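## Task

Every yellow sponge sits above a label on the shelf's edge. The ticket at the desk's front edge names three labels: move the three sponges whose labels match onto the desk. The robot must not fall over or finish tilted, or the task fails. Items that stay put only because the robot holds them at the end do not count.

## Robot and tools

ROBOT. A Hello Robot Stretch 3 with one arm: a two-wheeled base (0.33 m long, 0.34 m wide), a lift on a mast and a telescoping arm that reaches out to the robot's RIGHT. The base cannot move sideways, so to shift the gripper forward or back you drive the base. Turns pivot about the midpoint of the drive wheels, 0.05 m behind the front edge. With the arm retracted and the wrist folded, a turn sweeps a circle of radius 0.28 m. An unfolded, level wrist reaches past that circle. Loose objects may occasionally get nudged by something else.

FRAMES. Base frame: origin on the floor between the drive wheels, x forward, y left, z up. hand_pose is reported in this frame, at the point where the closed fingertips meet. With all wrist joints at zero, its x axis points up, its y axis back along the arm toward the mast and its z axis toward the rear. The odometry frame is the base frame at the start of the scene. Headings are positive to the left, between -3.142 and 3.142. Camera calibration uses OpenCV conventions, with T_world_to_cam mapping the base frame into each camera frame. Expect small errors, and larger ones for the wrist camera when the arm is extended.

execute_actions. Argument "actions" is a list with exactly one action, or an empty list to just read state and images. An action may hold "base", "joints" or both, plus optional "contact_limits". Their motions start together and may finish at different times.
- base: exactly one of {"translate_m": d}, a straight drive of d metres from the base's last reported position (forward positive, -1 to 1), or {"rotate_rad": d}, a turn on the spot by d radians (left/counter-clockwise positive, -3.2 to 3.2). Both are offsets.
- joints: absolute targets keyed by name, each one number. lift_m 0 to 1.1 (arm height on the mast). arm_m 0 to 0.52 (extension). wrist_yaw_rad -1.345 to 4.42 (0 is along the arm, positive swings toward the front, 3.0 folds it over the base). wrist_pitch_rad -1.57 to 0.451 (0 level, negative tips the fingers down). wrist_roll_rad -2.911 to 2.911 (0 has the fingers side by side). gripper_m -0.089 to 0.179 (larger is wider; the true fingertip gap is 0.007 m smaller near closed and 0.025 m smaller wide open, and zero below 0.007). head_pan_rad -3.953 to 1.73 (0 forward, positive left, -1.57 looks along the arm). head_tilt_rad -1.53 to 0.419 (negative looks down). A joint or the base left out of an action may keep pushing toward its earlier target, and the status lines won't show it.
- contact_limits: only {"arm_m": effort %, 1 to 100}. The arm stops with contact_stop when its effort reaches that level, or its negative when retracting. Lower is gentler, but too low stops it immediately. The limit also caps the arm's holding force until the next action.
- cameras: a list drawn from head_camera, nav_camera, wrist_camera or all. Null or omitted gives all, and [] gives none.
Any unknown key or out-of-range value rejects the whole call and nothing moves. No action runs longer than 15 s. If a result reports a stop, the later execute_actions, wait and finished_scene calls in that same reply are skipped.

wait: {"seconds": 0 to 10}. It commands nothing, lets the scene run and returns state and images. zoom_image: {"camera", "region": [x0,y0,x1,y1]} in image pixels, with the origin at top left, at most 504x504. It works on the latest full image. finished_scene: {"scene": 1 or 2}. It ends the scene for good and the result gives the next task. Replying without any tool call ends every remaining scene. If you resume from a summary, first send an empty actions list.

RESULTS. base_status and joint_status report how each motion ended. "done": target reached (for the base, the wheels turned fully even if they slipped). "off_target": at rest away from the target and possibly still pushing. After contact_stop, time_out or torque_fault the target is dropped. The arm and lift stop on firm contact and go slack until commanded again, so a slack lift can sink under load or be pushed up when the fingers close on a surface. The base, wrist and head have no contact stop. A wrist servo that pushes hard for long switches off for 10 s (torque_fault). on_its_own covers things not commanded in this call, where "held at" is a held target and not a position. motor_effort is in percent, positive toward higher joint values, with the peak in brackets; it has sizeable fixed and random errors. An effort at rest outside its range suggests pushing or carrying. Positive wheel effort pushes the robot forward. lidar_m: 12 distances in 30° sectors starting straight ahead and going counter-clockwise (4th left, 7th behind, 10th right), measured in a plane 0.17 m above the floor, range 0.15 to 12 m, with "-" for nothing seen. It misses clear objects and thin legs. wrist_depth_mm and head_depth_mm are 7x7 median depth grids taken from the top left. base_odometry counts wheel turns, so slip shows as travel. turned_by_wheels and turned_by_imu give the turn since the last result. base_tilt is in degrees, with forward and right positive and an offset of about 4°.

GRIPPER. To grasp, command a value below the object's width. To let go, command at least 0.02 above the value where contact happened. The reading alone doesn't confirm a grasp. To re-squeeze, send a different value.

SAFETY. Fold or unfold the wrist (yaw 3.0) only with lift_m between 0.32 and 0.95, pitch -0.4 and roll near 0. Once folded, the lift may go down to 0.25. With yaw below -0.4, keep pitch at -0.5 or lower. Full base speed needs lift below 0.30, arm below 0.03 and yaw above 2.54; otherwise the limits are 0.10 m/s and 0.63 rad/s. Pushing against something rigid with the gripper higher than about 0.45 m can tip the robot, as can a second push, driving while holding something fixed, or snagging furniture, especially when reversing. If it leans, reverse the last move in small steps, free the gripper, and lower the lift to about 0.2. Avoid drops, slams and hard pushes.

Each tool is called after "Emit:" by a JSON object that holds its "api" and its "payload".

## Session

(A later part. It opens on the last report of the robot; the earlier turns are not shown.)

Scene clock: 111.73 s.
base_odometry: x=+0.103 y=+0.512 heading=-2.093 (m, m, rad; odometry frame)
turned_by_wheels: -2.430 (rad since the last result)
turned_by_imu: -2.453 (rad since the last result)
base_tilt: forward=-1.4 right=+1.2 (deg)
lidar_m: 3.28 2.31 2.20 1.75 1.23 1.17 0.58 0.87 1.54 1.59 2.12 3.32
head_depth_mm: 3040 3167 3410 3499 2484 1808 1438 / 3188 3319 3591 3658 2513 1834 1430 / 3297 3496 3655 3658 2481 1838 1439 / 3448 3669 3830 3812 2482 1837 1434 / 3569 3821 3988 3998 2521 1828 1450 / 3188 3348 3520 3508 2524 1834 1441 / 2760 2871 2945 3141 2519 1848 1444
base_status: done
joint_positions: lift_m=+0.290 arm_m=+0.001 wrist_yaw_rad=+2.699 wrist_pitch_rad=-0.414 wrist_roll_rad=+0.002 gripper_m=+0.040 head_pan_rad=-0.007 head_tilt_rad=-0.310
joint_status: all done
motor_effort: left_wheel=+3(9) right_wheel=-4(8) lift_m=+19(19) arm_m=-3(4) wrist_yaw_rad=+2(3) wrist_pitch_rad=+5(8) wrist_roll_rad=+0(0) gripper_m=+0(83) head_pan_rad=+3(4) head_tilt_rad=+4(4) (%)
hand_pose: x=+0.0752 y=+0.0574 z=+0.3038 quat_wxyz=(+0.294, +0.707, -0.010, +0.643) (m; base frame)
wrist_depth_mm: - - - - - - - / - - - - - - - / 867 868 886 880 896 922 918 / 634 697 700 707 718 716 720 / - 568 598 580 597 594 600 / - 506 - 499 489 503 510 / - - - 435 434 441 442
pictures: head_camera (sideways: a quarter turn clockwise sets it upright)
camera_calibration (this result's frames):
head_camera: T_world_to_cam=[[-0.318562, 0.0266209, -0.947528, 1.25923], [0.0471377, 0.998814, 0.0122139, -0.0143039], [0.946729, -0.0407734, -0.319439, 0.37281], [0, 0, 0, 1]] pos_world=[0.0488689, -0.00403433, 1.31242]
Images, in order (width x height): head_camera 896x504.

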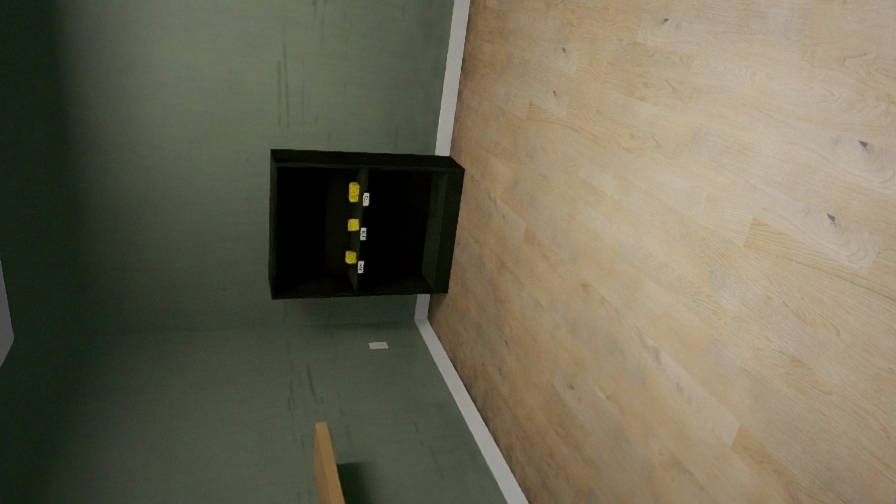

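Emit:
{"api": "execute_actions", "payload": {"actions": [{"base": {"translate_m": 1.0}}], "cameras": []}}

Emit:
{"api": "execute_actions", "payload": {"actions": [{"base": {"translate_m": 1.0}, "joints": {"head_tilt_rad": -0.5, "head_pan_rad": -0.15}}], "cameras": ["head_camera", "nav_camera"]}}

Scene clock: 117.03 s.
base_odometry: x=-0.395 y=-0.355 heading=-2.093 (m, m, rad; odometry frame)
turned_by_wheels: +0.000 (rad since the last result)
turned_by_imu: -0.001 (rad since the last result)
base_tilt: forward=-1.5 right=+1.2 (deg)
lidar_m: 2.48 1.84 1.74 1.79 2.17 1.60 1.71 2.11 2.01 2.07 2.43 2.50
head_depth_mm: 2237 2387 2503 2691 2465 1816 1443 / 2351 2511 2586 2767 2517 1811 1441 / 2455 2581 2773 2924 2472 1818 1445 / 2569 2774 2879 3049 2505 1833 1444 / 2721 2869 3075 3237 2518 1825 1447 / 2527 2650 2736 2909 2527 1842 1452 / 2176 2263 2346 2452 2411 1842 1445
base_status: done
joint_positions: lift_m=+0.290 arm_m=+0.001 wrist_yaw_rad=+2.699 wrist_pitch_rad=-0.414 wrist_roll_rad=+0.002 gripper_m=+0.040 head_pan_rad=-0.007 head_tilt_rad=-0.309
joint_status: not commanded
motor_effort: left_wheel=+3(15) right_wheel=-4(10) lift_m=+19(19) arm_m=-4(4) wrist_yaw_rad=+2(1) wrist_pitch_rad=+5(5) wrist_roll_rad=+0(0) gripper_m=+0(0) head_pan_rad=+4(4) head_tilt_rad=+4(4) (%)
hand_pose: x=+0.0751 y=+0.0574 z=+0.3037 quat_wxyz=(+0.294, +0.707, -0.010, +0.643) (m; base frame)
wrist_depth_mm: - - - - - - - / - - - - - - - / 868 876 874 888 892 913 921 / 688 694 701 704 721 721 726 / - 574 600 581 587 590 598 / - 506 - 499 484 504 509 / - - - 434 437 436 439
pictures: none
No camera images: the call's "cameras" was empty. Leave "cameras" out to get every camera's image.

Scene clock: 122.27 s.
base_odometry: x=-0.893 y=-1.222 heading=-2.092 (m, m, rad; odometry frame)
turned_by_wheels: +0.000 (rad since the last result)
turned_by_imu: -0.001 (rad since the last result)
base_tilt: forward=-1.5 right=+1.2 (deg)
lidar_m: 1.74 1.36 1.29 1.32 1.74 2.53 2.72 2.60 2.48 2.26 1.89 1.78
head_depth_mm: 1453 1581 1740 1918 1928 1522 1262 / 1489 1613 1747 1953 1876 1517 1261 / 1539 1644 1787 2015 1886 1525 1258 / 1580 1684 1836 2097 1936 1523 1258 / 1632 1748 1899 2146 1929 1529 1264 / 1691 1770 1860 2098 1936 1522 1272 / 1744 1901 2065 2241 1942 1539 1261
base_status: done
joint_positions: lift_m=+0.290 arm_m=+0.001 wrist_yaw_rad=+2.699 wrist_pitch_rad=-0.414 wrist_roll_rad=+0.002 gripper_m=+0.040 head_pan_rad=-0.143 head_tilt_rad=-0.494
joint_status: all done
motor_effort: left_wheel=+4(14) right_wheel=-4(9) lift_m=+19(19) arm_m=-3(3) wrist_yaw_rad=+1(1) wrist_pitch_rad=+5(5) wrist_roll_rad=+0(0) gripper_m=+0(0) head_pan_rad=-5(24) head_tilt_rad=-3(18) (%)
hand_pose: x=+0.0750 y=+0.0574 z=+0.3037 quat_wxyz=(+0.294, +0.707, -0.010, +0.643) (m; base frame)
wrist_depth_mm: - - - - - - - / - - - - - - - / 862 871 887 885 907 905 929 / 683 700 713 713 720 718 720 / - 577 601 584 590 585 597 / - 505 - 494 487 507 510 / - - - 435 437 440 442
pictures: head_camera (sideways: a quarter turn clockwise sets it upright), nav_camera (sideways: a quarter turn counterclockwise sets it upright)
camera_calibration (this result's frames):
head_camera: T_world_to_cam=[[-0.478916, 0.0937365, -0.872842, 1.16276], [0.184079, 0.982901, 0.00455437, -0.0051653], [0.858344, -0.158491, -0.487982, 0.592675], [0, 0, 0, 1]] pos_world=[0.0490957, -0.00998243, 1.30414]
nav_camera: T_world_to_cam=[[0.436181, -0.0054826, 0.899842, -1.13526], [-0.083515, -0.995912, 0.0344144, 0.00871632], [0.895975, -0.0901612, -0.434856, 0.521377], [0, 0, 0, 1]] pos_world=[0.0287665, 0.0494645, 1.24798]
Images, in order (width x height): head_camera 896x504, nav_camera 672x504.

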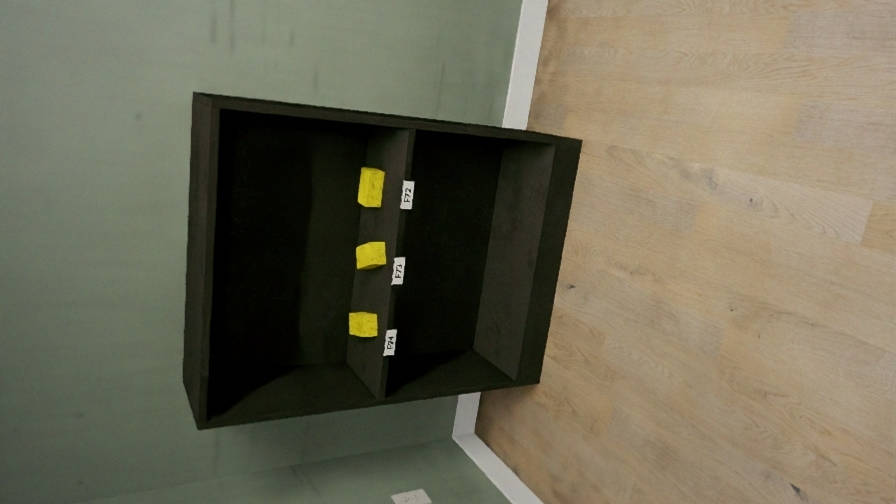

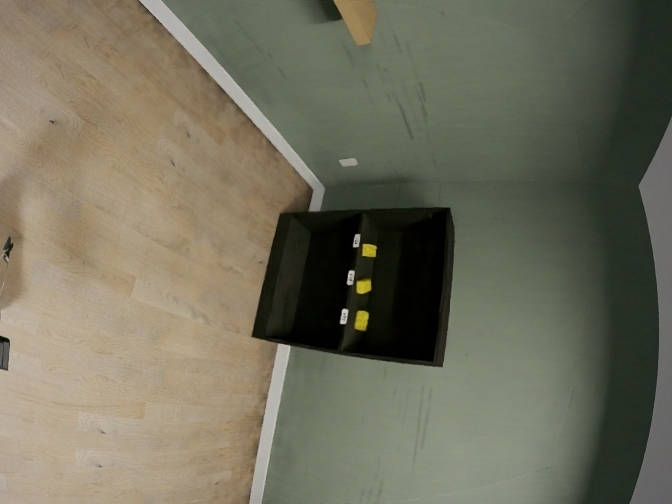

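Emit:
{"api": "execute_actions", "payload": {"actions": [{"base": {"translate_m": 1.0}, "joints": {"head_tilt_rad": -0.75, "head_pan_rad": -1.57}}], "cameras": []}}

Emit:
{"api": "execute_actions", "payload": {"actions": [{"base": {"rotate_rad": 1.1}, "joints": {"lift_m": 0.57}}], "cameras": ["head_camera"]}}

Scene clock: 127.70 s.
base_odometry: x=-1.392 y=-2.089 heading=-2.092 (m, m, rad; odometry frame)
turned_by_wheels: +0.000 (rad since the last result)
turned_by_imu: -0.001 (rad since the last result)
base_tilt: forward=-1.4 right=+1.2 (deg)
lidar_m: 0.75 0.89 0.84 0.86 1.13 2.73 3.52 3.10 2.49 1.39 0.70 0.88
head_depth_mm: 2489 2403 2376 1866 1543 1302 1141 / 2470 2781 2373 1856 1538 1311 1140 / 2062 2386 2281 1859 1532 1304 1134 / 1475 1702 1981 1864 1531 1305 1136 / 1497 1690 1930 1870 1542 1306 1136 / 1297 1432 1581 1712 1530 1308 1138 / 1130 1224 1336 1479 1498 1251 1141
base_status: done
joint_positions: lift_m=+0.290 arm_m=+0.001 wrist_yaw_rad=+2.699 wrist_pitch_rad=-0.414 wrist_roll_rad=+0.002 gripper_m=+0.040 head_pan_rad=-1.563 head_tilt_rad=-0.741
joint_status: all done
motor_effort: left_wheel=+3(13) right_wheel=-4(10) lift_m=+19(19) arm_m=-4(3) wrist_yaw_rad=+1(1) wrist_pitch_rad=+5(6) wrist_roll_rad=+0(0) gripper_m=-1(1) head_pan_rad=-5(54) head_tilt_rad=-4(21) (%)
hand_pose: x=+0.0750 y=+0.0574 z=+0.3037 quat_wxyz=(+0.294, +0.707, -0.010, +0.643) (m; base frame)
wrist_depth_mm: 821 806 812 805 811 805 803 / 895 887 895 885 890 880 889 / 866 869 894 903 898 906 903 / 691 694 697 707 707 718 720 / - 578 600 580 592 594 594 / - 504 - 500 486 508 509 / - - - 434 435 436 438
pictures: none
No camera images: the call's "cameras" was empty. Leave "cameras" out to get every camera's image.

Scene clock: 131.07 s.
base_odometry: x=-1.392 y=-2.089 heading=-0.992 (m, m, rad; odometry frame)
turned_by_wheels: +1.100 (rad since the last result)
turned_by_imu: +1.111 (rad since the last result)
base_tilt: forward=-1.5 right=+1.3 (deg)
lidar_m: 0.84 0.87 1.19 3.27 3.51 3.05 2.49 1.31 0.70 0.88 0.75 0.87
head_depth_mm: 765 674 869 930 1470 1308 1141 / 762 673 989 1022 1284 1274 1182 / 761 669 984 986 1380 1278 1178 / 757 629 980 1015 1362 1272 1194 / 754 627 970 990 1349 1256 1154 / 755 626 966 1018 1347 1260 1138 / 753 625 953 1010 1267 1254 1131
base_status: done
joint_positions: lift_m=+0.570 arm_m=+0.001 wrist_yaw_rad=+2.699 wrist_pitch_rad=-0.415 wrist_roll_rad=+0.002 gripper_m=+0.040 head_pan_rad=-1.563 head_tilt_rad=-0.741
joint_status: all done
motor_effort: left_wheel=-3(12) right_wheel=+3(9) lift_m=+24(26) arm_m=-3(4) wrist_yaw_rad=+0(1) wrist_pitch_rad=+6(6) wrist_roll_rad=+0(0) gripper_m=+0(0) head_pan_rad=-5(4) head_tilt_rad=-4(4) (%)
hand_pose: x=+0.0750 y=+0.0573 z=+0.5833 quat_wxyz=(+0.294, +0.707, -0.010, +0.643) (m; base frame)
wrist_depth_mm: - - - - - 847 665 / - - - - - 868 688 / - - - - - 907 716 / - - - - - 953 736 / - 942 997 964 985 913 759 / - 836 796 834 809 836 784 / 694 709 722 725 728 716 732
pictures: head_camera (sideways: a quarter turn clockwise sets it upright)
camera_calibration (this result's frames):
head_camera: T_world_to_cam=[[0.0192704, 0.685882, -0.727457, 0.970188], [0.999394, -0.034298, -0.00586385, 0.00342441], [-0.0289722, -0.726904, -0.686128, 0.855863], [0, 0, 0, 1]] pos_world=[0.00267806, -0.0431874, 1.29302]
Images, in order (width x height): head_camera 896x504.

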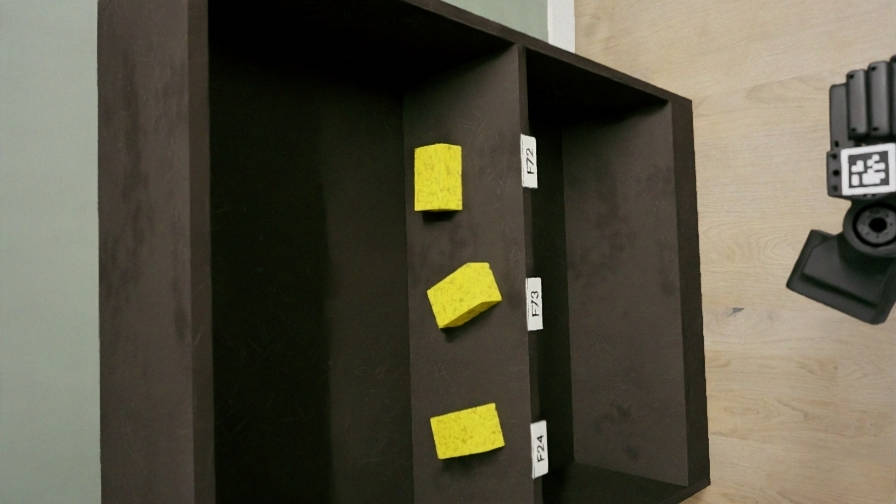

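Emit:
{"api": "zoom_image", "payload": {"camera": "head_camera", "region": [380, 240, 620, 490]}}

Region (380, 240, 620, 490) of head_camera's 896x504 image, scaled by 2.016, with more detail than that image has; it fills the left 484 columns of this view, and the rest is white.

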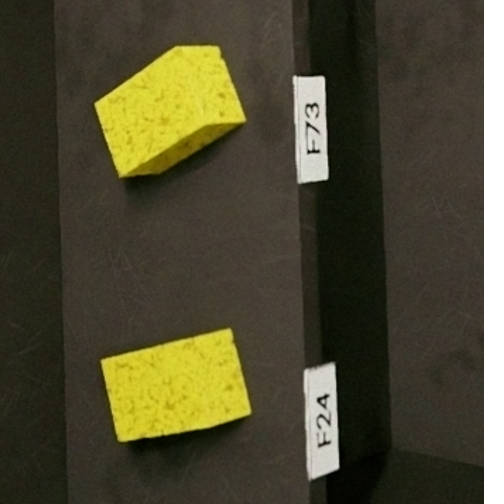

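Emit:
{"api": "execute_actions", "payload": {"actions": [{"base": {"translate_m": -0.04}, "joints": {"wrist_yaw_rad": 0.42, "lift_m": 0.56, "arm_m": 0.12}}], "cameras": []}}

Emit:
{"api": "execute_actions", "payload": {"actions": [{"joints": {"wrist_pitch_rad": -0.2, "gripper_m": 0.16, "arm_m": 0.22}}], "cameras": ["head_camera", "wrist_camera"]}}

Scene clock: 133.60 s.
base_odometry: x=-1.414 y=-2.055 heading=-0.993 (m, m, rad; odometry frame)
turned_by_wheels: +0.000 (rad since the last result)
turned_by_imu: +0.000 (rad since the last result)
base_tilt: forward=-1.4 right=+1.2 (deg)
lidar_m: 0.88 0.91 1.25 3.44 4.01 3.00 2.45 1.32 0.68 0.88 0.77 0.91
head_depth_mm: 763 673 767 889 1464 1310 1144 / 760 671 970 992 1141 1293 - / 758 669 986 988 1370 1272 1128 / 757 629 975 1017 1373 1275 1129 / 755 627 968 983 1356 1258 1135 / 753 626 963 1011 1344 1259 1135 / 750 625 954 986 1311 1259 1130
base_status: done
joint_positions: lift_m=+0.560 arm_m=+0.120 wrist_yaw_rad=+0.422 wrist_pitch_rad=-0.415 wrist_roll_rad=+0.002 gripper_m=+0.040 head_pan_rad=-1.563 head_tilt_rad=-0.741
joint_status: all done
motor_effort: left_wheel=-3(11) right_wheel=+3(4) lift_m=+19(21) arm_m=+7(7) wrist_yaw_rad=-1(1) wrist_pitch_rad=+6(6) wrist_roll_rad=+0(0) gripper_m=+0(1) head_pan_rad=-4(5) head_tilt_rad=-3(4) (%)
hand_pose: x=+0.0705 y=-0.4698 z=+0.5736 quat_wxyz=(+0.707, +0.287, -0.646, +0.002) (m; base frame)
wrist_depth_mm: 402 449 367 492 347 426 324 / 675 364 335 321 303 332 301 / 743 535 692 613 271 254 246 / 801 575 746 694 613 543 238 / 832 663 755 798 669 603 533 / 784 782 680 708 677 659 562 / 696 703 672 607 612 616 526
pictures: none
No camera images: the call's "cameras" was empty. Leave "cameras" out to get every camera's image.

Scene clock: 135.57 s.
base_odometry: x=-1.414 y=-2.055 heading=-0.993 (m, m, rad; odometry frame)
turned_by_wheels: +0.000 (rad since the last result)
turned_by_imu: +0.000 (rad since the last result)
base_tilt: forward=-1.5 right=+1.3 (deg)
lidar_m: 0.88 0.91 1.25 3.44 3.98 3.00 2.44 1.31 0.68 0.88 0.77 0.91
head_depth_mm: 764 672 765 886 1463 1310 1141 / 762 673 966 993 1136 1304 - / 761 669 988 988 1378 1277 1136 / 756 630 979 1017 1368 1266 1138 / 756 627 973 980 1342 1259 1135 / 752 627 964 1017 1351 1253 1136 / 751 627 952 987 1316 1252 1132
base_status: not commanded
joint_positions: lift_m=+0.560 arm_m=+0.220 wrist_yaw_rad=+0.421 wrist_pitch_rad=-0.223 wrist_roll_rad=+0.002 gripper_m=+0.160 head_pan_rad=-1.563 head_tilt_rad=-0.741
joint_status: all done
motor_effort: left_wheel=-4(4) right_wheel=+3(3) lift_m=+19(19) arm_m=+5(4) wrist_yaw_rad=+0(0) wrist_pitch_rad=+8(10) wrist_roll_rad=+0(0) gripper_m=+0(83) head_pan_rad=-4(5) head_tilt_rad=-4(3) (%)
hand_pose: x=+0.0784 y=-0.5880 z=+0.6188 quat_wxyz=(+0.703, +0.224, -0.671, +0.069) (m; base frame)
wrist_depth_mm: 390 483 454 410 369 338 313 / 397 501 485 434 392 356 331 / 393 320 376 431 400 380 336 / 315 299 300 267 243 303 241 / 408 270 240 230 231 246 235 / 423 623 692 214 194 - 189 / 492 617 704 650 556 181 165
pictures: head_camera (sideways: a quarter turn clockwise sets it upright), wrist_camera
camera_calibration (this result's frames):
head_camera: T_world_to_cam=[[0.0192719, 0.685882, -0.727457, 0.970188], [0.999394, -0.0343002, -0.00586385, 0.00342441], [-0.0289739, -0.726904, -0.686128, 0.855863], [0, 0, 0, 1]] pos_world=[0.00267796, -0.0431874, 1.29302]
wrist_camera: T_world_to_cam=[[-0.923708, -0.382944, 0.0108215, -0.163613], [-0.174522, 0.395486, -0.901739, 0.825536], [0.341036, -0.834832, -0.432146, -0.0842313], [0, 0, 0, 1]] pos_world=[0.0216695, -0.459462, 0.709788]
Images, in order (width x height): head_camera 896x504, wrist_camera 644x364.

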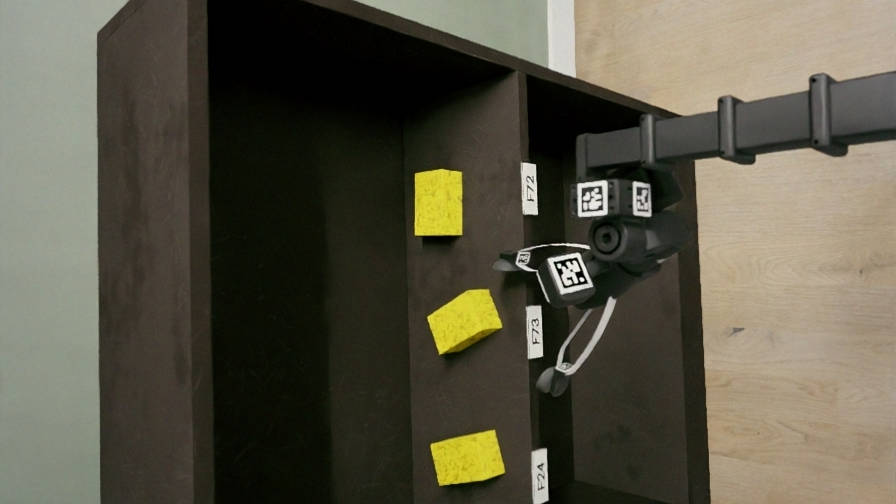

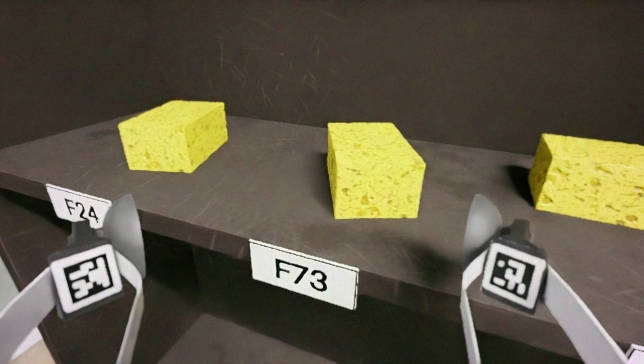

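Emit:
{"api": "execute_actions", "payload": {"actions": [{"joints": {"lift_m": 0.549, "arm_m": 0.35}, "contact_limits": {"arm_m": 25}}], "cameras": ["wrist_camera"]}}

Scene clock: 137.90 s.
base_odometry: x=-1.414 y=-2.055 heading=-0.993 (m, m, rad; odometry frame)
turned_by_wheels: +0.000 (rad since the last result)
turned_by_imu: +0.000 (rad since the last result)
base_tilt: forward=-1.5 right=+1.2 (deg)
lidar_m: 0.88 0.91 1.25 3.43 4.00 3.01 2.44 1.32 0.69 0.88 0.77 0.91
head_depth_mm: 763 673 765 890 1460 1312 1138 / 759 670 966 988 1135 1308 - / 760 669 983 1022 1348 1280 1136 / 758 628 978 1054 1350 1270 1136 / 753 626 970 1016 1356 1256 1131 / 755 626 960 1016 1343 1257 1135 / 751 626 956 983 1316 1262 1135
base_status: not commanded
joint_positions: lift_m=+0.549 arm_m=+0.350 wrist_yaw_rad=+0.420 wrist_pitch_rad=-0.222 wrist_roll_rad=+0.002 gripper_m=+0.160 head_pan_rad=-1.563 head_tilt_rad=-0.741
joint_status: all done
motor_effort: left_wheel=-4(4) right_wheel=+3(3) lift_m=+19(18) arm_m=+6(6) wrist_yaw_rad=-1(0) wrist_pitch_rad=+8(8) wrist_roll_rad=+0(0) gripper_m=+0(0) head_pan_rad=-4(5) head_tilt_rad=-4(4) (%)
contact_limits: arm_m 25 (drawing in: default 29, maximum 48; extending or still: default 42, maximum 68)
hand_pose: x=+0.0783 y=-0.7180 z=+0.6079 quat_wxyz=(+0.703, +0.223, -0.671, +0.070) (m; base frame)
wrist_depth_mm: 379 353 312 280 254 233 216 / 400 383 336 300 270 247 226 / 249 385 354 319 287 260 239 / 219 267 243 178 280 268 243 / 206 212 139 133 211 225 153 / - 167 121 121 170 - 144 / 140 140 132 132 142 143 144
pictures: wrist_camera
camera_calibration (this result's frames):
wrist_camera: T_world_to_cam=[[-0.923836, -0.382635, 0.0108047, -0.213115], [-0.174165, 0.395036, -0.902005, 0.866997], [0.34087, -0.835187, -0.43159, -0.198076], [0, 0, 0, 1]] pos_world=[0.0216356, -0.589471, 0.698851]
Images, in order (width x height): wrist_camera 644x364.

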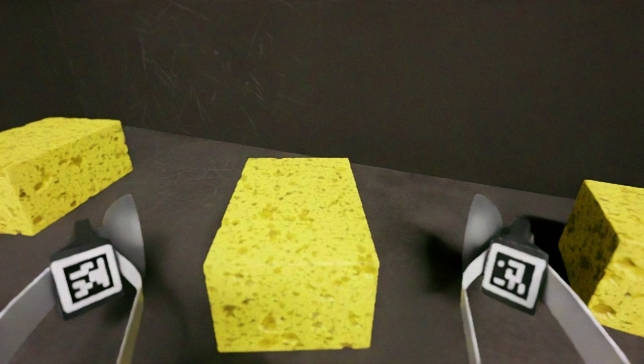

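Emit:
{"api": "execute_actions", "payload": {"actions": [{"joints": {"gripper_m": 0.02}}], "cameras": ["wrist_camera"]}}

Emit:
{"api": "execute_actions", "payload": {"actions": [{"joints": {"lift_m": 0.57}}], "cameras": []}}

Emit:
{"api": "execute_actions", "payload": {"actions": [{"joints": {"arm_m": 0.0}}], "cameras": ["wrist_camera"]}}

Scene clock: 139.93 s.
base_odometry: x=-1.414 y=-2.055 heading=-0.993 (m, m, rad; odometry frame)
turned_by_wheels: +0.000 (rad since the last result)
turned_by_imu: +0.000 (rad since the last result)
base_tilt: forward=-1.5 right=+1.3 (deg)
lidar_m: 0.88 0.91 1.25 3.44 3.98 3.00 2.45 1.31 0.68 0.88 0.77 0.91
head_depth_mm: 764 674 768 890 1464 1314 1142 / 762 671 967 993 1134 1308 - / 759 670 979 1019 1353 1282 1133 / 755 629 975 1052 1352 1267 1136 / 754 628 972 1049 1346 1259 1137 / 752 626 964 1015 1347 1255 1135 / 750 626 957 982 1317 1261 1135
base_status: not commanded
joint_positions: lift_m=+0.549 arm_m=+0.350 wrist_yaw_rad=+0.420 wrist_pitch_rad=-0.221 wrist_roll_rad=+0.002 gripper_m=+0.021 head_pan_rad=-1.563 head_tilt_rad=-0.741
joint_status: all done
motor_effort: left_wheel=-4(4) right_wheel=+3(3) lift_m=+19(19) arm_m=+6(5) wrist_yaw_rad=+0(1) wrist_pitch_rad=+8(8) wrist_roll_rad=+0(0) gripper_m=-19(93) head_pan_rad=-5(5) head_tilt_rad=-4(3) (%)
hand_pose: x=+0.0783 y=-0.7181 z=+0.6081 quat_wxyz=(+0.703, +0.223, -0.671, +0.070) (m; base frame)
wrist_depth_mm: 382 352 312 279 255 234 216 / 399 382 335 299 270 245 226 / 250 387 354 321 286 259 238 / 219 267 198 176 279 267 243 / 204 208 131 132 198 213 153 / 167 167 125 131 158 172 147 / 142 140 136 138 142 143 144
pictures: wrist_camera
camera_calibration (this result's frames):
wrist_camera: T_world_to_cam=[[-0.923969, -0.382315, 0.0107884, -0.212952], [-0.173806, 0.39459, -0.90227, 0.86697], [0.340694, -0.835544, -0.431037, -0.198645], [0, 0, 0, 1]] pos_world=[0.0216007, -0.589488, 0.698914]
Images, in order (width x height): wrist_camera 644x364.

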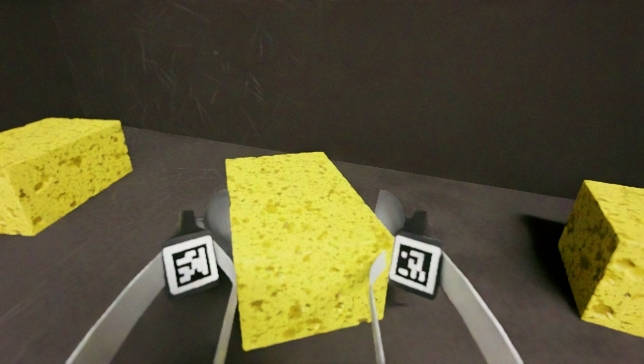

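Scene clock: 140.87 s.
base_odometry: x=-1.414 y=-2.055 heading=-0.993 (m, m, rad; odometry frame)
turned_by_wheels: +0.000 (rad since the last result)
turned_by_imu: +0.000 (rad since the last result)
base_tilt: forward=-1.4 right=+1.2 (deg)
lidar_m: 0.88 0.91 1.24 3.43 4.01 2.99 2.45 1.31 0.68 0.88 0.77 0.91
head_depth_mm: 764 672 768 886 1471 1310 1139 / 760 670 965 991 1131 1321 - / 758 671 986 1021 1350 1277 1140 / 757 629 976 1047 1364 1267 1136 / 753 628 967 954 1345 1253 1140 / 752 625 961 1020 1345 1258 1134 / 749 627 954 985 1315 1256 1134
base_status: not commanded
joint_positions: lift_m=+0.570 arm_m=+0.350 wrist_yaw_rad=+0.420 wrist_pitch_rad=-0.221 wrist_roll_rad=+0.002 gripper_m=+0.021 head_pan_rad=-1.563 head_tilt_rad=-0.741
joint_status: all done
motor_effort: left_wheel=-4(4) right_wheel=+3(3) lift_m=+24(25) arm_m=+6(6) wrist_yaw_rad=+0(0) wrist_pitch_rad=+8(8) wrist_roll_rad=+0(0) gripper_m=-19(19) head_pan_rad=-5(4) head_tilt_rad=-3(3) (%)
hand_pose: x=+0.0783 y=-0.7181 z=+0.6288 quat_wxyz=(+0.703, +0.223, -0.671, +0.070) (m; base frame)
wrist_depth_mm: 382 352 312 280 255 234 216 / 399 384 334 299 271 246 226 / 401 405 362 319 287 260 239 / 231 284 200 177 301 276 250 / 221 243 130 132 231 250 181 / 195 196 125 131 185 200 150 / 169 165 157 155 166 167 152
pictures: none
No camera images: the call's "cameras" was empty. Leave "cameras" out to get every camera's image.

Scene clock: 144.63 s.
base_odometry: x=-1.414 y=-2.055 heading=-0.993 (m, m, rad; odometry frame)
turned_by_wheels: +0.000 (rad since the last result)
turned_by_imu: +0.001 (rad since the last result)
base_tilt: forward=-1.5 right=+1.2 (deg)
lidar_m: 0.88 0.91 1.24 3.44 3.98 2.99 2.45 1.31 0.68 0.88 0.77 0.91
head_depth_mm: 761 672 769 890 1460 1308 1145 / 762 670 966 991 1148 1289 1180 / 760 669 981 989 1376 1279 1188 / 759 628 975 1018 1364 1285 - / 756 629 970 1019 1349 694 1115 / 755 627 964 1019 1350 1247 1134 / 752 625 961 986 1313 1260 1141
base_status: not commanded
joint_positions: lift_m=+0.570 arm_m=+0.001 wrist_yaw_rad=+0.420 wrist_pitch_rad=-0.221 wrist_roll_rad=+0.002 gripper_m=+0.021 head_pan_rad=-1.563 head_tilt_rad=-0.741
joint_status: all done
motor_effort: left_wheel=-4(4) right_wheel=+2(3) lift_m=+24(24) arm_m=-4(4) wrist_yaw_rad=+0(0) wrist_pitch_rad=+8(8) wrist_roll_rad=+0(0) gripper_m=-19(18) head_pan_rad=-4(5) head_tilt_rad=-4(4) (%)
hand_pose: x=+0.0783 y=-0.3693 z=+0.6288 quat_wxyz=(+0.703, +0.223, -0.671, +0.070) (m; base frame)
wrist_depth_mm: 721 521 651 621 567 516 479 / 727 566 665 652 596 543 502 / 756 850 496 485 496 445 424 / 769 896 199 177 407 372 337 / 797 996 131 132 673 649 591 / 816 961 125 131 786 693 623 / 798 834 707 683 722 714 591
pictures: wrist_camera
camera_calibration (this result's frames):
wrist_camera: T_world_to_cam=[[-0.923919, -0.382436, 0.0107877, -0.0798288], [-0.173857, 0.394566, -0.90227, 0.747973], [0.340804, -0.8355, -0.431036, 0.101736], [0, 0, 0, 1]] pos_world=[0.0216131, -0.240654, 0.719587]
Images, in order (width x height): wrist_camera 644x364.

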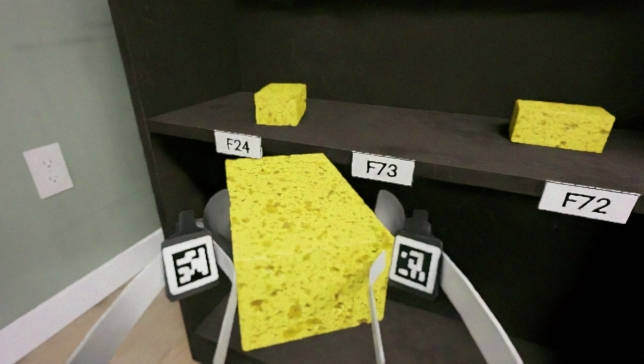

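Emit:
{"api": "execute_actions", "payload": {"actions": [{"base": {"rotate_rad": 2.0}, "joints": {"lift_m": 0.29, "wrist_yaw_rad": 2.62, "wrist_pitch_rad": -0.4, "head_pan_rad": 0.0, "head_tilt_rad": -0.3}}], "cameras": ["head_camera"]}}

Emit:
{"api": "execute_actions", "payload": {"actions": [{"base": {"translate_m": 1.0}}], "cameras": []}}

Emit:
{"api": "execute_actions", "payload": {"actions": [{"base": {"translate_m": 1.0}}], "cameras": ["head_camera"]}}

Scene clock: 148.93 s.
base_odometry: x=-1.414 y=-2.055 heading=+1.007 (m, m, rad; odometry frame)
turned_by_wheels: +2.000 (rad since the last result)
turned_by_imu: +2.019 (rad since the last result)
base_tilt: forward=-1.4 right=+1.2 (deg)
lidar_m: 3.49 3.08 2.45 1.46 0.69 0.80 0.77 0.94 0.88 0.89 1.15 2.54
head_depth_mm: 3173 3410 3594 3761 2480 1834 1438 / 3337 3536 3794 3890 2501 1808 1431 / 3479 3707 3942 3636 2504 1845 1440 / 3638 3835 - - 2505 1822 1444 / 3764 - - - 2516 1834 1448 / 3963 - - - 2520 1830 1451 / 3783 3989 - - 2515 1843 1443
base_status: done
joint_positions: lift_m=+0.290 arm_m=+0.001 wrist_yaw_rad=+2.619 wrist_pitch_rad=-0.416 wrist_roll_rad=+0.002 gripper_m=+0.021 head_pan_rad=-0.007 head_tilt_rad=-0.309
joint_status: all done
motor_effort: left_wheel=-4(12) right_wheel=+3(10) lift_m=+19(22) arm_m=-3(4) wrist_yaw_rad=+1(1) wrist_pitch_rad=+6(8) wrist_roll_rad=+0(0) gripper_m=-18(19) head_pan_rad=+5(53) head_tilt_rad=+3(25) (%)
hand_pose: x=+0.0910 y=+0.0488 z=+0.3034 quat_wxyz=(+0.320, +0.706, -0.038, +0.630) (m; base frame)
wrist_depth_mm: - - - - - - - / - - - - - - - / 858 876 864 885 904 903 930 / 680 693 200 177 708 718 716 / 574 570 130 132 558 591 590 / 508 491 123 131 473 508 505 / - - 132 412 436 437 444
pictures: head_camera (sideways: a quarter turn clockwise sets it upright)
camera_calibration (this result's frames):
head_camera: T_world_to_cam=[[-0.31817, 0.0267148, -0.947657, 1.2594], [0.0474354, 0.998799, 0.0122304, -0.0143271], [0.946846, -0.0410611, -0.319056, 0.37231], [0, 0, 0, 1]] pos_world=[0.0488634, -0.00404726, 1.31244]
Images, in order (width x height): head_camera 896x504.

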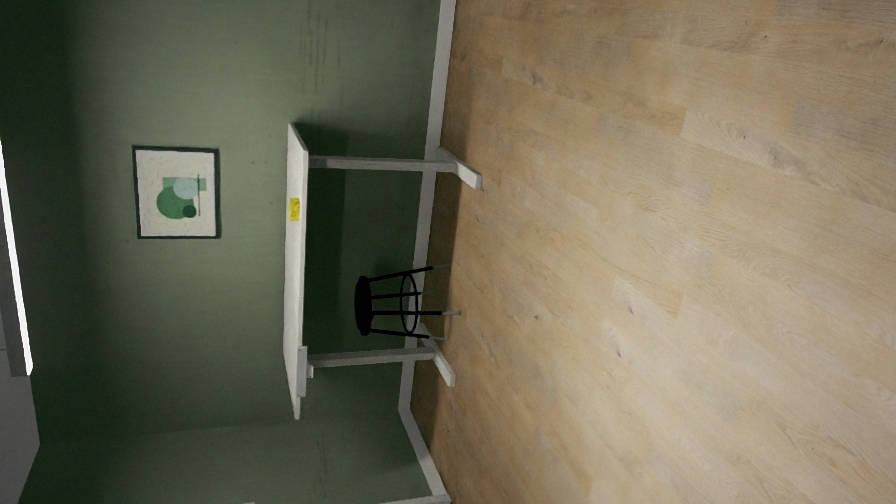

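Scene clock: 154.17 s.
base_odometry: x=-0.879 y=-1.210 heading=+1.007 (m, m, rad; odometry frame)
turned_by_wheels: +0.000 (rad since the last result)
turned_by_imu: -0.001 (rad since the last result)
base_tilt: forward=-1.5 right=+1.2 (deg)
lidar_m: 2.52 2.64 2.47 2.26 1.96 1.54 1.76 1.39 1.29 1.32 1.68 2.94
head_depth_mm: 2428 2579 2727 2908 2477 1795 1428 / 2537 2664 2810 3020 2479 1828 1443 / 2617 2781 2923 3128 2537 1826 1439 / 2730 2907 3093 3328 2514 1826 1436 / 2832 3090 3266 3331 2543 1828 1450 / 3005 3209 3362 3606 2494 1830 1445 / 3114 3311 3475 3493 2522 1844 1446
base_status: done
joint_positions: lift_m=+0.290 arm_m=+0.001 wrist_yaw_rad=+2.619 wrist_pitch_rad=-0.416 wrist_roll_rad=+0.002 gripper_m=+0.021 head_pan_rad=-0.007 head_tilt_rad=-0.309
joint_status: not commanded
motor_effort: left_wheel=-4(12) right_wheel=+2(11) lift_m=+19(19) arm_m=-4(4) wrist_yaw_rad=+2(1) wrist_pitch_rad=+6(6) wrist_roll_rad=+0(0) gripper_m=-18(18) head_pan_rad=+5(5) head_tilt_rad=+4(5) (%)
hand_pose: x=+0.0909 y=+0.0489 z=+0.3033 quat_wxyz=(+0.320, +0.706, -0.038, +0.630) (m; base frame)
wrist_depth_mm: - - - - - - - / - - - - - - - / 850 889 881 893 903 913 924 / 682 692 200 177 711 715 729 / 570 574 130 132 568 596 598 / 506 491 123 130 473 499 507 / - - 132 413 437 439 440
pictures: none
No camera images: the call's "cameras" was empty. Leave "cameras" out to get every camera's image.

Scene clock: 159.40 s.
base_odometry: x=-0.345 y=-0.365 heading=+1.007 (m, m, rad; odometry frame)
turned_by_wheels: +0.000 (rad since the last result)
turned_by_imu: -0.001 (rad since the last result)
base_tilt: forward=-1.5 right=+1.2 (deg)
lidar_m: 1.56 2.01 2.04 2.09 2.67 2.54 2.50 1.83 1.71 1.74 2.17 1.57
head_depth_mm: 1654 1740 1837 1545 2091 1749 1434 / 1703 1819 1910 2059 2207 1824 1435 / 1786 1887 2016 2195 2314 1820 1443 / 1865 1995 2095 2300 2375 1830 1439 / 1953 2099 2144 1950 2168 1814 1436 / 2027 2177 2265 2510 2218 1834 1447 / 2128 2278 2411 2666 2532 1839 1448
base_status: done
joint_positions: lift_m=+0.290 arm_m=+0.001 wrist_yaw_rad=+2.619 wrist_pitch_rad=-0.416 wrist_roll_rad=+0.002 gripper_m=+0.021 head_pan_rad=-0.007 head_tilt_rad=-0.309
joint_status: not commanded
motor_effort: left_wheel=-2(9) right_wheel=+2(10) lift_m=+19(19) arm_m=-4(3) wrist_yaw_rad=+2(2) wrist_pitch_rad=+6(6) wrist_roll_rad=+0(0) gripper_m=-19(19) head_pan_rad=+5(5) head_tilt_rad=+4(4) (%)
hand_pose: x=+0.0909 y=+0.0489 z=+0.3033 quat_wxyz=(+0.320, +0.706, -0.038, +0.630) (m; base frame)
wrist_depth_mm: - - - - - - - / - - - - - - - / 865 888 881 884 908 918 914 / 683 695 200 177 711 721 718 / 575 572 131 132 557 592 600 / 504 495 123 131 473 505 506 / - - 132 414 434 438 439
pictures: head_camera (sideways: a quarter turn clockwise sets it upright)
camera_calibration (this result's frames):
head_camera: T_world_to_cam=[[-0.317543, 0.0267098, -0.947868, 1.25967], [0.0474253, 0.9988, 0.0122572, -0.014362], [0.947057, -0.0410607, -0.318429, 0.371492], [0, 0, 0, 1]] pos_world=[0.0488565, -0.00404712, 1.31247]
Images, in order (width x height): head_camera 896x504.

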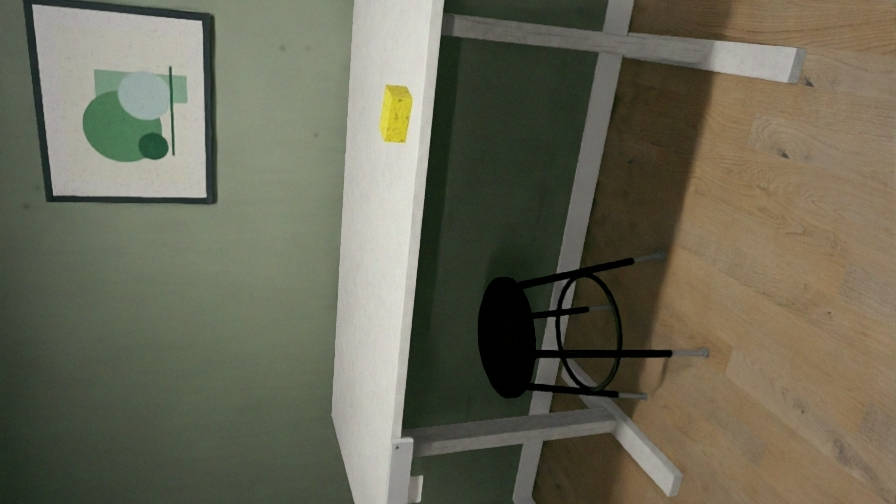

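Emit:
{"api": "execute_actions", "payload": {"actions": [{"base": {"translate_m": 0.9}, "joints": {"lift_m": 0.95, "wrist_yaw_rad": 1.57, "wrist_pitch_rad": -0.2, "head_tilt_rad": -0.9}}], "cameras": ["head_camera", "wrist_camera"]}}

Scene clock: 169.23 s.
base_odometry: x=+0.136 y=+0.396 heading=+1.007 (m, m, rad; odometry frame)
turned_by_wheels: +0.000 (rad since the last result)
turned_by_imu: +0.000 (rad since the last result)
base_tilt: forward=-1.5 right=+1.3 (deg)
lidar_m: 0.80 0.68 1.67 1.69 2.19 3.29 3.32 2.22 2.08 1.91 0.80 0.83
head_depth_mm: 797 612 498 324 313 1217 1106 / 793 609 498 1005 1381 1238 1105 / 788 609 509 1611 1414 1236 1105 / 785 607 521 1629 1399 1239 1102 / 784 604 536 1554 1404 1240 1102 / 778 602 996 1522 1375 1225 1094 / 778 601 1042 1526 1390 1226 1100
base_status: done
joint_positions: lift_m=+0.950 arm_m=+0.001 wrist_yaw_rad=+1.572 wrist_pitch_rad=-0.223 wrist_roll_rad=+0.002 gripper_m=+0.021 head_pan_rad=-0.007 head_tilt_rad=-0.889
joint_status: all done
motor_effort: left_wheel=-4(9) right_wheel=+2(10) lift_m=+24(25) arm_m=-4(4) wrist_yaw_rad=-1(2) wrist_pitch_rad=+9(10) wrist_roll_rad=+0(0) gripper_m=-19(18) head_pan_rad=+5(3) head_tilt_rad=-5(31) (%)
hand_pose: x=+0.2232 y=-0.1457 z=+1.0083 quat_wxyz=(+0.552, +0.553, -0.441, +0.441) (m; base frame)
wrist_depth_mm: - - - - 947 867 807 / 895 914 952 987 968 893 815 / 495 497 511 513 523 529 534 / - - 200 177 353 316 359 / - - 131 132 285 280 270 / - - 125 131 - - 613 / - - - - - 706 -
pictures: head_camera (sideways: a quarter turn clockwise sets it upright), wrist_camera
camera_calibration (this result's frames):
head_camera: T_world_to_cam=[[-0.78502, 0.0297334, -0.618756, 0.833448], [0.0472632, 0.998811, -0.0119668, 0.0171761], [0.617665, -0.0386386, -0.785492, 0.981138], [0, 0, 0, 1]] pos_world=[0.0474477, -0.00402712, 1.28658]
wrist_camera: T_world_to_cam=[[-0.0266931, -0.999585, 0.0108567, -0.15478], [-0.433051, 0.00177435, -0.901368, 1.02704], [0.900974, -0.0287618, -0.432918, 0.397183], [0, 0, 0, 1]] pos_world=[0.0827768, -0.145114, 1.09937]
Images, in order (width x height): head_camera 896x504, wrist_camera 644x364.

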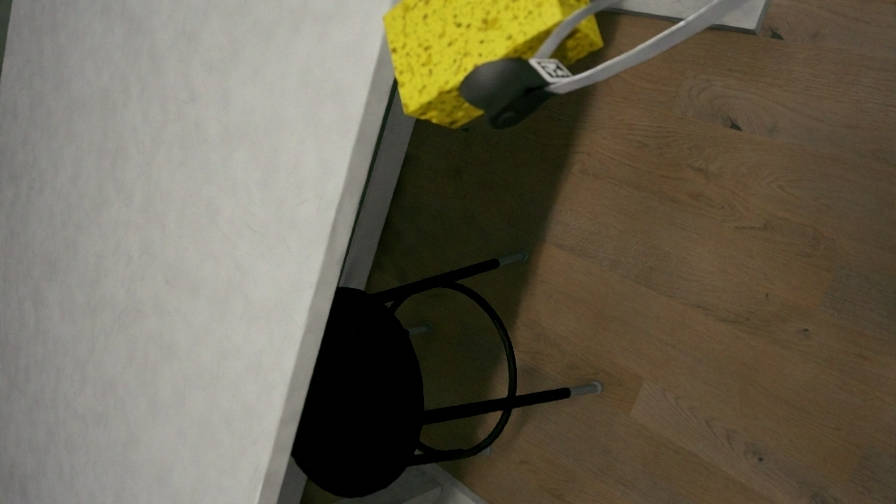

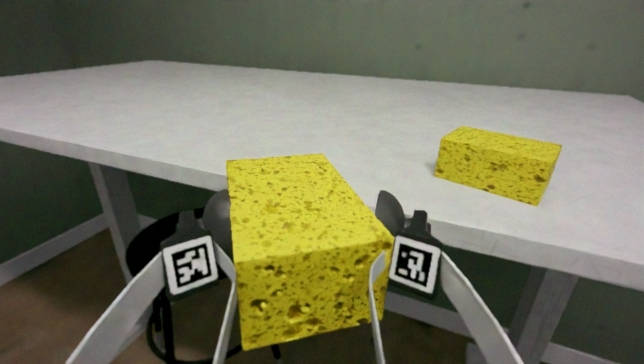

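Emit:
{"api": "execute_actions", "payload": {"actions": [{"base": {"translate_m": 0.29}}], "cameras": []}}

Emit:
{"api": "execute_actions", "payload": {"actions": [{"joints": {"lift_m": 0.92}}], "cameras": ["head_camera", "wrist_camera"]}}

Scene clock: 173.23 s.
base_odometry: x=+0.291 y=+0.641 heading=+1.007 (m, m, rad; odometry frame)
turned_by_wheels: +0.000 (rad since the last result)
turned_by_imu: +0.000 (rad since the last result)
base_tilt: forward=-1.4 right=+1.3 (deg)
lidar_m: 0.51 0.42 1.54 1.58 2.03 3.24 3.51 2.35 2.20 1.50 0.63 0.94
head_depth_mm: 754 612 498 323 313 320 1071 / 768 611 497 397 356 320 1103 / 787 609 496 419 362 325 1100 / 786 606 494 418 362 336 1101 / 781 604 493 417 361 1173 1104 / 780 604 491 416 360 1169 1102 / 776 602 492 415 366 1231 1091
base_status: done
joint_positions: lift_m=+0.950 arm_m=+0.001 wrist_yaw_rad=+1.572 wrist_pitch_rad=-0.223 wrist_roll_rad=+0.002 gripper_m=+0.021 head_pan_rad=-0.007 head_tilt_rad=-0.889
joint_status: not commanded
motor_effort: left_wheel=-3(4) right_wheel=+1(7) lift_m=+24(24) arm_m=-3(3) wrist_yaw_rad=-1(0) wrist_pitch_rad=+9(9) wrist_roll_rad=+0(0) gripper_m=-19(19) head_pan_rad=+4(5) head_tilt_rad=-5(5) (%)
hand_pose: x=+0.2232 y=-0.1457 z=+1.0083 quat_wxyz=(+0.552, +0.553, -0.441, +0.441) (m; base frame)
wrist_depth_mm: - - 911 792 724 659 607 / - 928 922 825 761 692 634 / 492 506 509 517 519 529 536 / 339 342 200 177 353 357 361 / 260 261 131 132 248 269 270 / 210 210 125 131 198 215 216 / 178 176 169 167 178 180 181
pictures: none
No camera images: the call's "cameras" was empty. Leave "cameras" out to get every camera's image.

Scene clock: 174.30 s.
base_odometry: x=+0.291 y=+0.641 heading=+1.007 (m, m, rad; odometry frame)
turned_by_wheels: +0.000 (rad since the last result)
turned_by_imu: +0.000 (rad since the last result)
base_tilt: forward=-1.5 right=+1.3 (deg)
lidar_m: 0.51 0.42 1.54 1.58 2.04 3.23 3.51 2.36 2.20 1.50 0.63 0.94
head_depth_mm: 753 612 498 362 327 320 1071 / 771 610 497 401 350 319 1106 / 787 608 496 418 362 324 1103 / 785 606 495 418 361 336 1105 / 780 604 493 417 361 1169 1096 / 780 602 492 416 360 1170 1104 / 777 603 490 415 366 1229 1096
base_status: not commanded
joint_positions: lift_m=+0.920 arm_m=+0.001 wrist_yaw_rad=+1.572 wrist_pitch_rad=-0.223 wrist_roll_rad=+0.002 gripper_m=+0.021 head_pan_rad=-0.007 head_tilt_rad=-0.889
joint_status: all done
motor_effort: left_wheel=-3(4) right_wheel=+1(1) lift_m=+19(23) arm_m=-3(4) wrist_yaw_rad=+0(1) wrist_pitch_rad=+9(9) wrist_roll_rad=+0(0) gripper_m=-19(18) head_pan_rad=+5(2) head_tilt_rad=-5(4) (%)
hand_pose: x=+0.2232 y=-0.1457 z=+0.9786 quat_wxyz=(+0.552, +0.553, -0.441, +0.441) (m; base frame)
wrist_depth_mm: - - 888 795 708 658 593 / 737 744 759 783 730 676 628 / 399 403 410 415 422 427 431 / 275 276 200 177 285 288 290 / 209 210 131 132 201 216 218 / 169 169 125 130 160 174 175 / 144 142 136 139 144 145 146
pictures: head_camera (sideways: a quarter turn clockwise sets it upright), wrist_camera
camera_calibration (this result's frames):
head_camera: T_world_to_cam=[[-0.785111, 0.0297339, -0.618641, 0.833299], [0.0472613, 0.998811, -0.0119728, 0.0171839], [0.617549, -0.0386377, -0.785582, 0.981257], [0, 0, 0, 1]] pos_world=[0.0474455, -0.0040271, 1.28658]
wrist_camera: T_world_to_cam=[[-0.02672, -0.999584, 0.0108499, -0.154451], [-0.432833, 0.00178513, -0.901472, 1.00041], [0.901078, -0.0287835, -0.432701, 0.384106], [0, 0, 0, 1]] pos_world=[0.0827742, -0.145117, 1.06972]
Images, in order (width x height): head_camera 896x504, wrist_camera 644x364.

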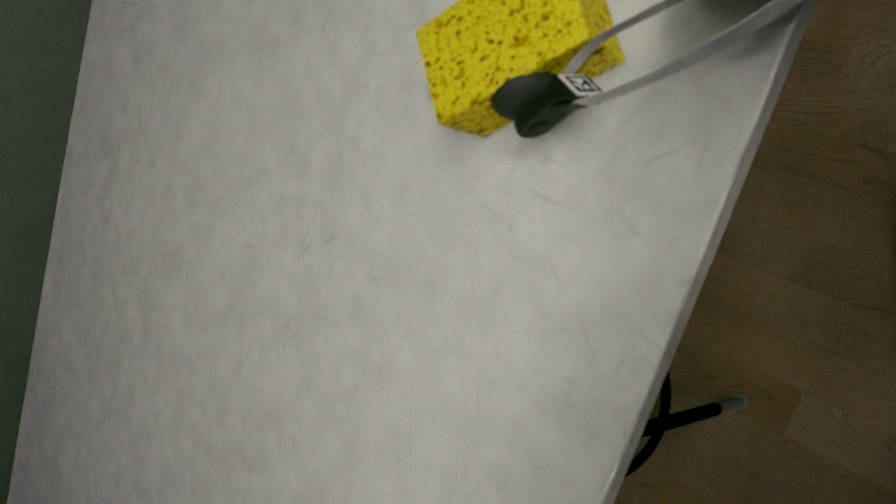

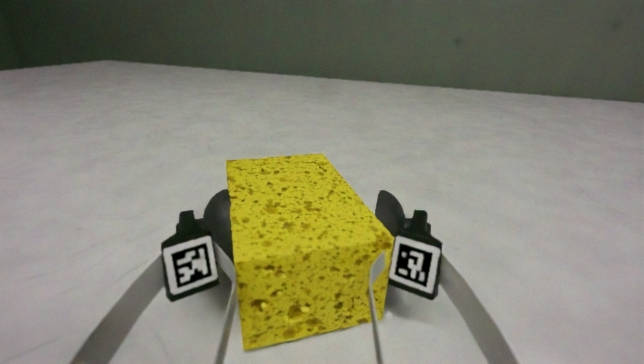

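Emit:
{"api": "execute_actions", "payload": {"actions": [{"joints": {"gripper_m": 0.125}}], "cameras": ["wrist_camera"]}}

Emit:
{"api": "execute_actions", "payload": {"actions": [{"base": {"translate_m": -0.26}}], "cameras": ["wrist_camera"]}}

Scene clock: 176.03 s.
base_odometry: x=+0.291 y=+0.641 heading=+1.007 (m, m, rad; odometry frame)
turned_by_wheels: +0.000 (rad since the last result)
turned_by_imu: +0.000 (rad since the last result)
base_tilt: forward=-1.5 right=+1.3 (deg)
lidar_m: 0.51 0.42 1.54 1.57 2.04 3.21 3.48 2.36 2.20 1.50 0.63 0.94
head_depth_mm: 754 611 498 363 329 320 1079 / 771 611 497 393 350 320 1105 / 785 608 496 418 356 325 1103 / 784 604 495 418 361 335 1107 / 783 604 493 416 361 1175 1107 / 780 601 492 416 360 1168 1106 / 778 602 492 415 366 1224 1099
base_status: not commanded
joint_positions: lift_m=+0.920 arm_m=+0.001 wrist_yaw_rad=+1.572 wrist_pitch_rad=-0.223 wrist_roll_rad=+0.002 gripper_m=+0.125 head_pan_rad=-0.007 head_tilt_rad=-0.889
joint_status: all done
motor_effort: left_wheel=-3(3) right_wheel=+2(1) lift_m=+19(19) arm_m=-4(4) wrist_yaw_rad=-1(0) wrist_pitch_rad=+9(9) wrist_roll_rad=+0(0) gripper_m=+0(81) head_pan_rad=+4(5) head_tilt_rad=-4(4) (%)
hand_pose: x=+0.2232 y=-0.1457 z=+0.9786 quat_wxyz=(+0.552, +0.553, -0.441, +0.441) (m; base frame)
wrist_depth_mm: - - 895 800 722 656 604 / 736 748 772 793 726 687 630 / 399 407 412 416 420 427 434 / 274 276 206 181 285 287 290 / 210 221 192 136 205 218 218 / 176 - 158 132 165 174 175 / - 142 138 139 144 145 146
pictures: wrist_camera
camera_calibration (this result's frames):
wrist_camera: T_world_to_cam=[[-0.026732, -0.999584, 0.0108492, -0.154451], [-0.43282, 0.00179052, -0.901478, 1.00042], [0.901084, -0.0287941, -0.432688, 0.384091], [0, 0, 0, 1]] pos_world=[0.082774, -0.145118, 1.06972]
Images, in order (width x height): wrist_camera 644x364.

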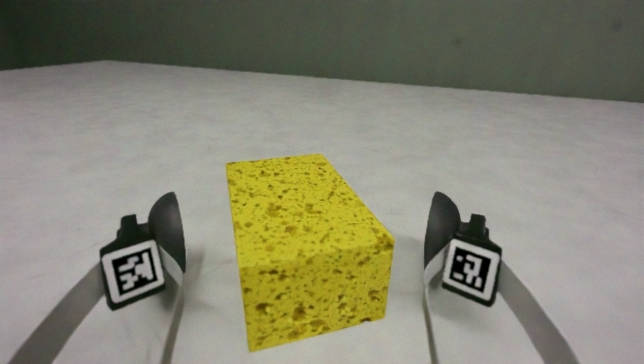

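Scene clock: 179.60 s.
base_odometry: x=+0.152 y=+0.421 heading=+1.007 (m, m, rad; odometry frame)
turned_by_wheels: +0.000 (rad since the last result)
turned_by_imu: +0.001 (rad since the last result)
base_tilt: forward=-1.4 right=+1.3 (deg)
lidar_m: 0.77 0.65 1.66 1.68 2.18 3.33 3.33 2.24 2.09 1.87 0.78 1.18
head_depth_mm: 795 612 497 1526 1409 1232 1098 / 790 592 484 1568 1400 1240 1102 / 789 607 495 1625 1381 1235 1100 / 781 606 508 1630 1397 1236 1103 / 781 605 520 1550 1396 1237 1103 / 778 604 533 1064 1366 1233 1103 / 776 601 996 1507 1389 1222 1097
base_status: done
joint_positions: lift_m=+0.920 arm_m=+0.001 wrist_yaw_rad=+1.572 wrist_pitch_rad=-0.223 wrist_roll_rad=+0.002 gripper_m=+0.125 head_pan_rad=-0.007 head_tilt_rad=-0.889
joint_status: not commanded
motor_effort: left_wheel=-3(10) right_wheel=+2(2) lift_m=+19(19) arm_m=-4(4) wrist_yaw_rad=+0(1) wrist_pitch_rad=+8(9) wrist_roll_rad=+0(0) gripper_m=+1(0) head_pan_rad=+5(5) head_tilt_rad=-5(5) (%)
hand_pose: x=+0.2232 y=-0.1457 z=+0.9787 quat_wxyz=(+0.552, +0.553, -0.441, +0.441) (m; base frame)
wrist_depth_mm: - - - - 925 858 771 / 739 755 771 788 808 832 796 / 440 402 410 370 420 300 398 / - - 336 300 286 278 274 / - - 915 - - 241 226 / - - - - - - 597 / - - - - - - -
pictures: wrist_camera
camera_calibration (this result's frames):
wrist_camera: T_world_to_cam=[[-0.0267348, -0.999584, 0.0108417, -0.154443], [-0.432571, 0.00179061, -0.901598, 1.00055], [0.901203, -0.0287938, -0.432439, 0.38383], [0, 0, 0, 1]] pos_world=[0.082771, -0.145118, 1.06975]
Images, in order (width x height): wrist_camera 644x364.

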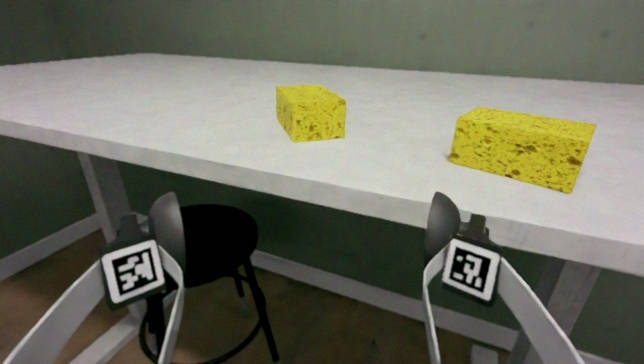

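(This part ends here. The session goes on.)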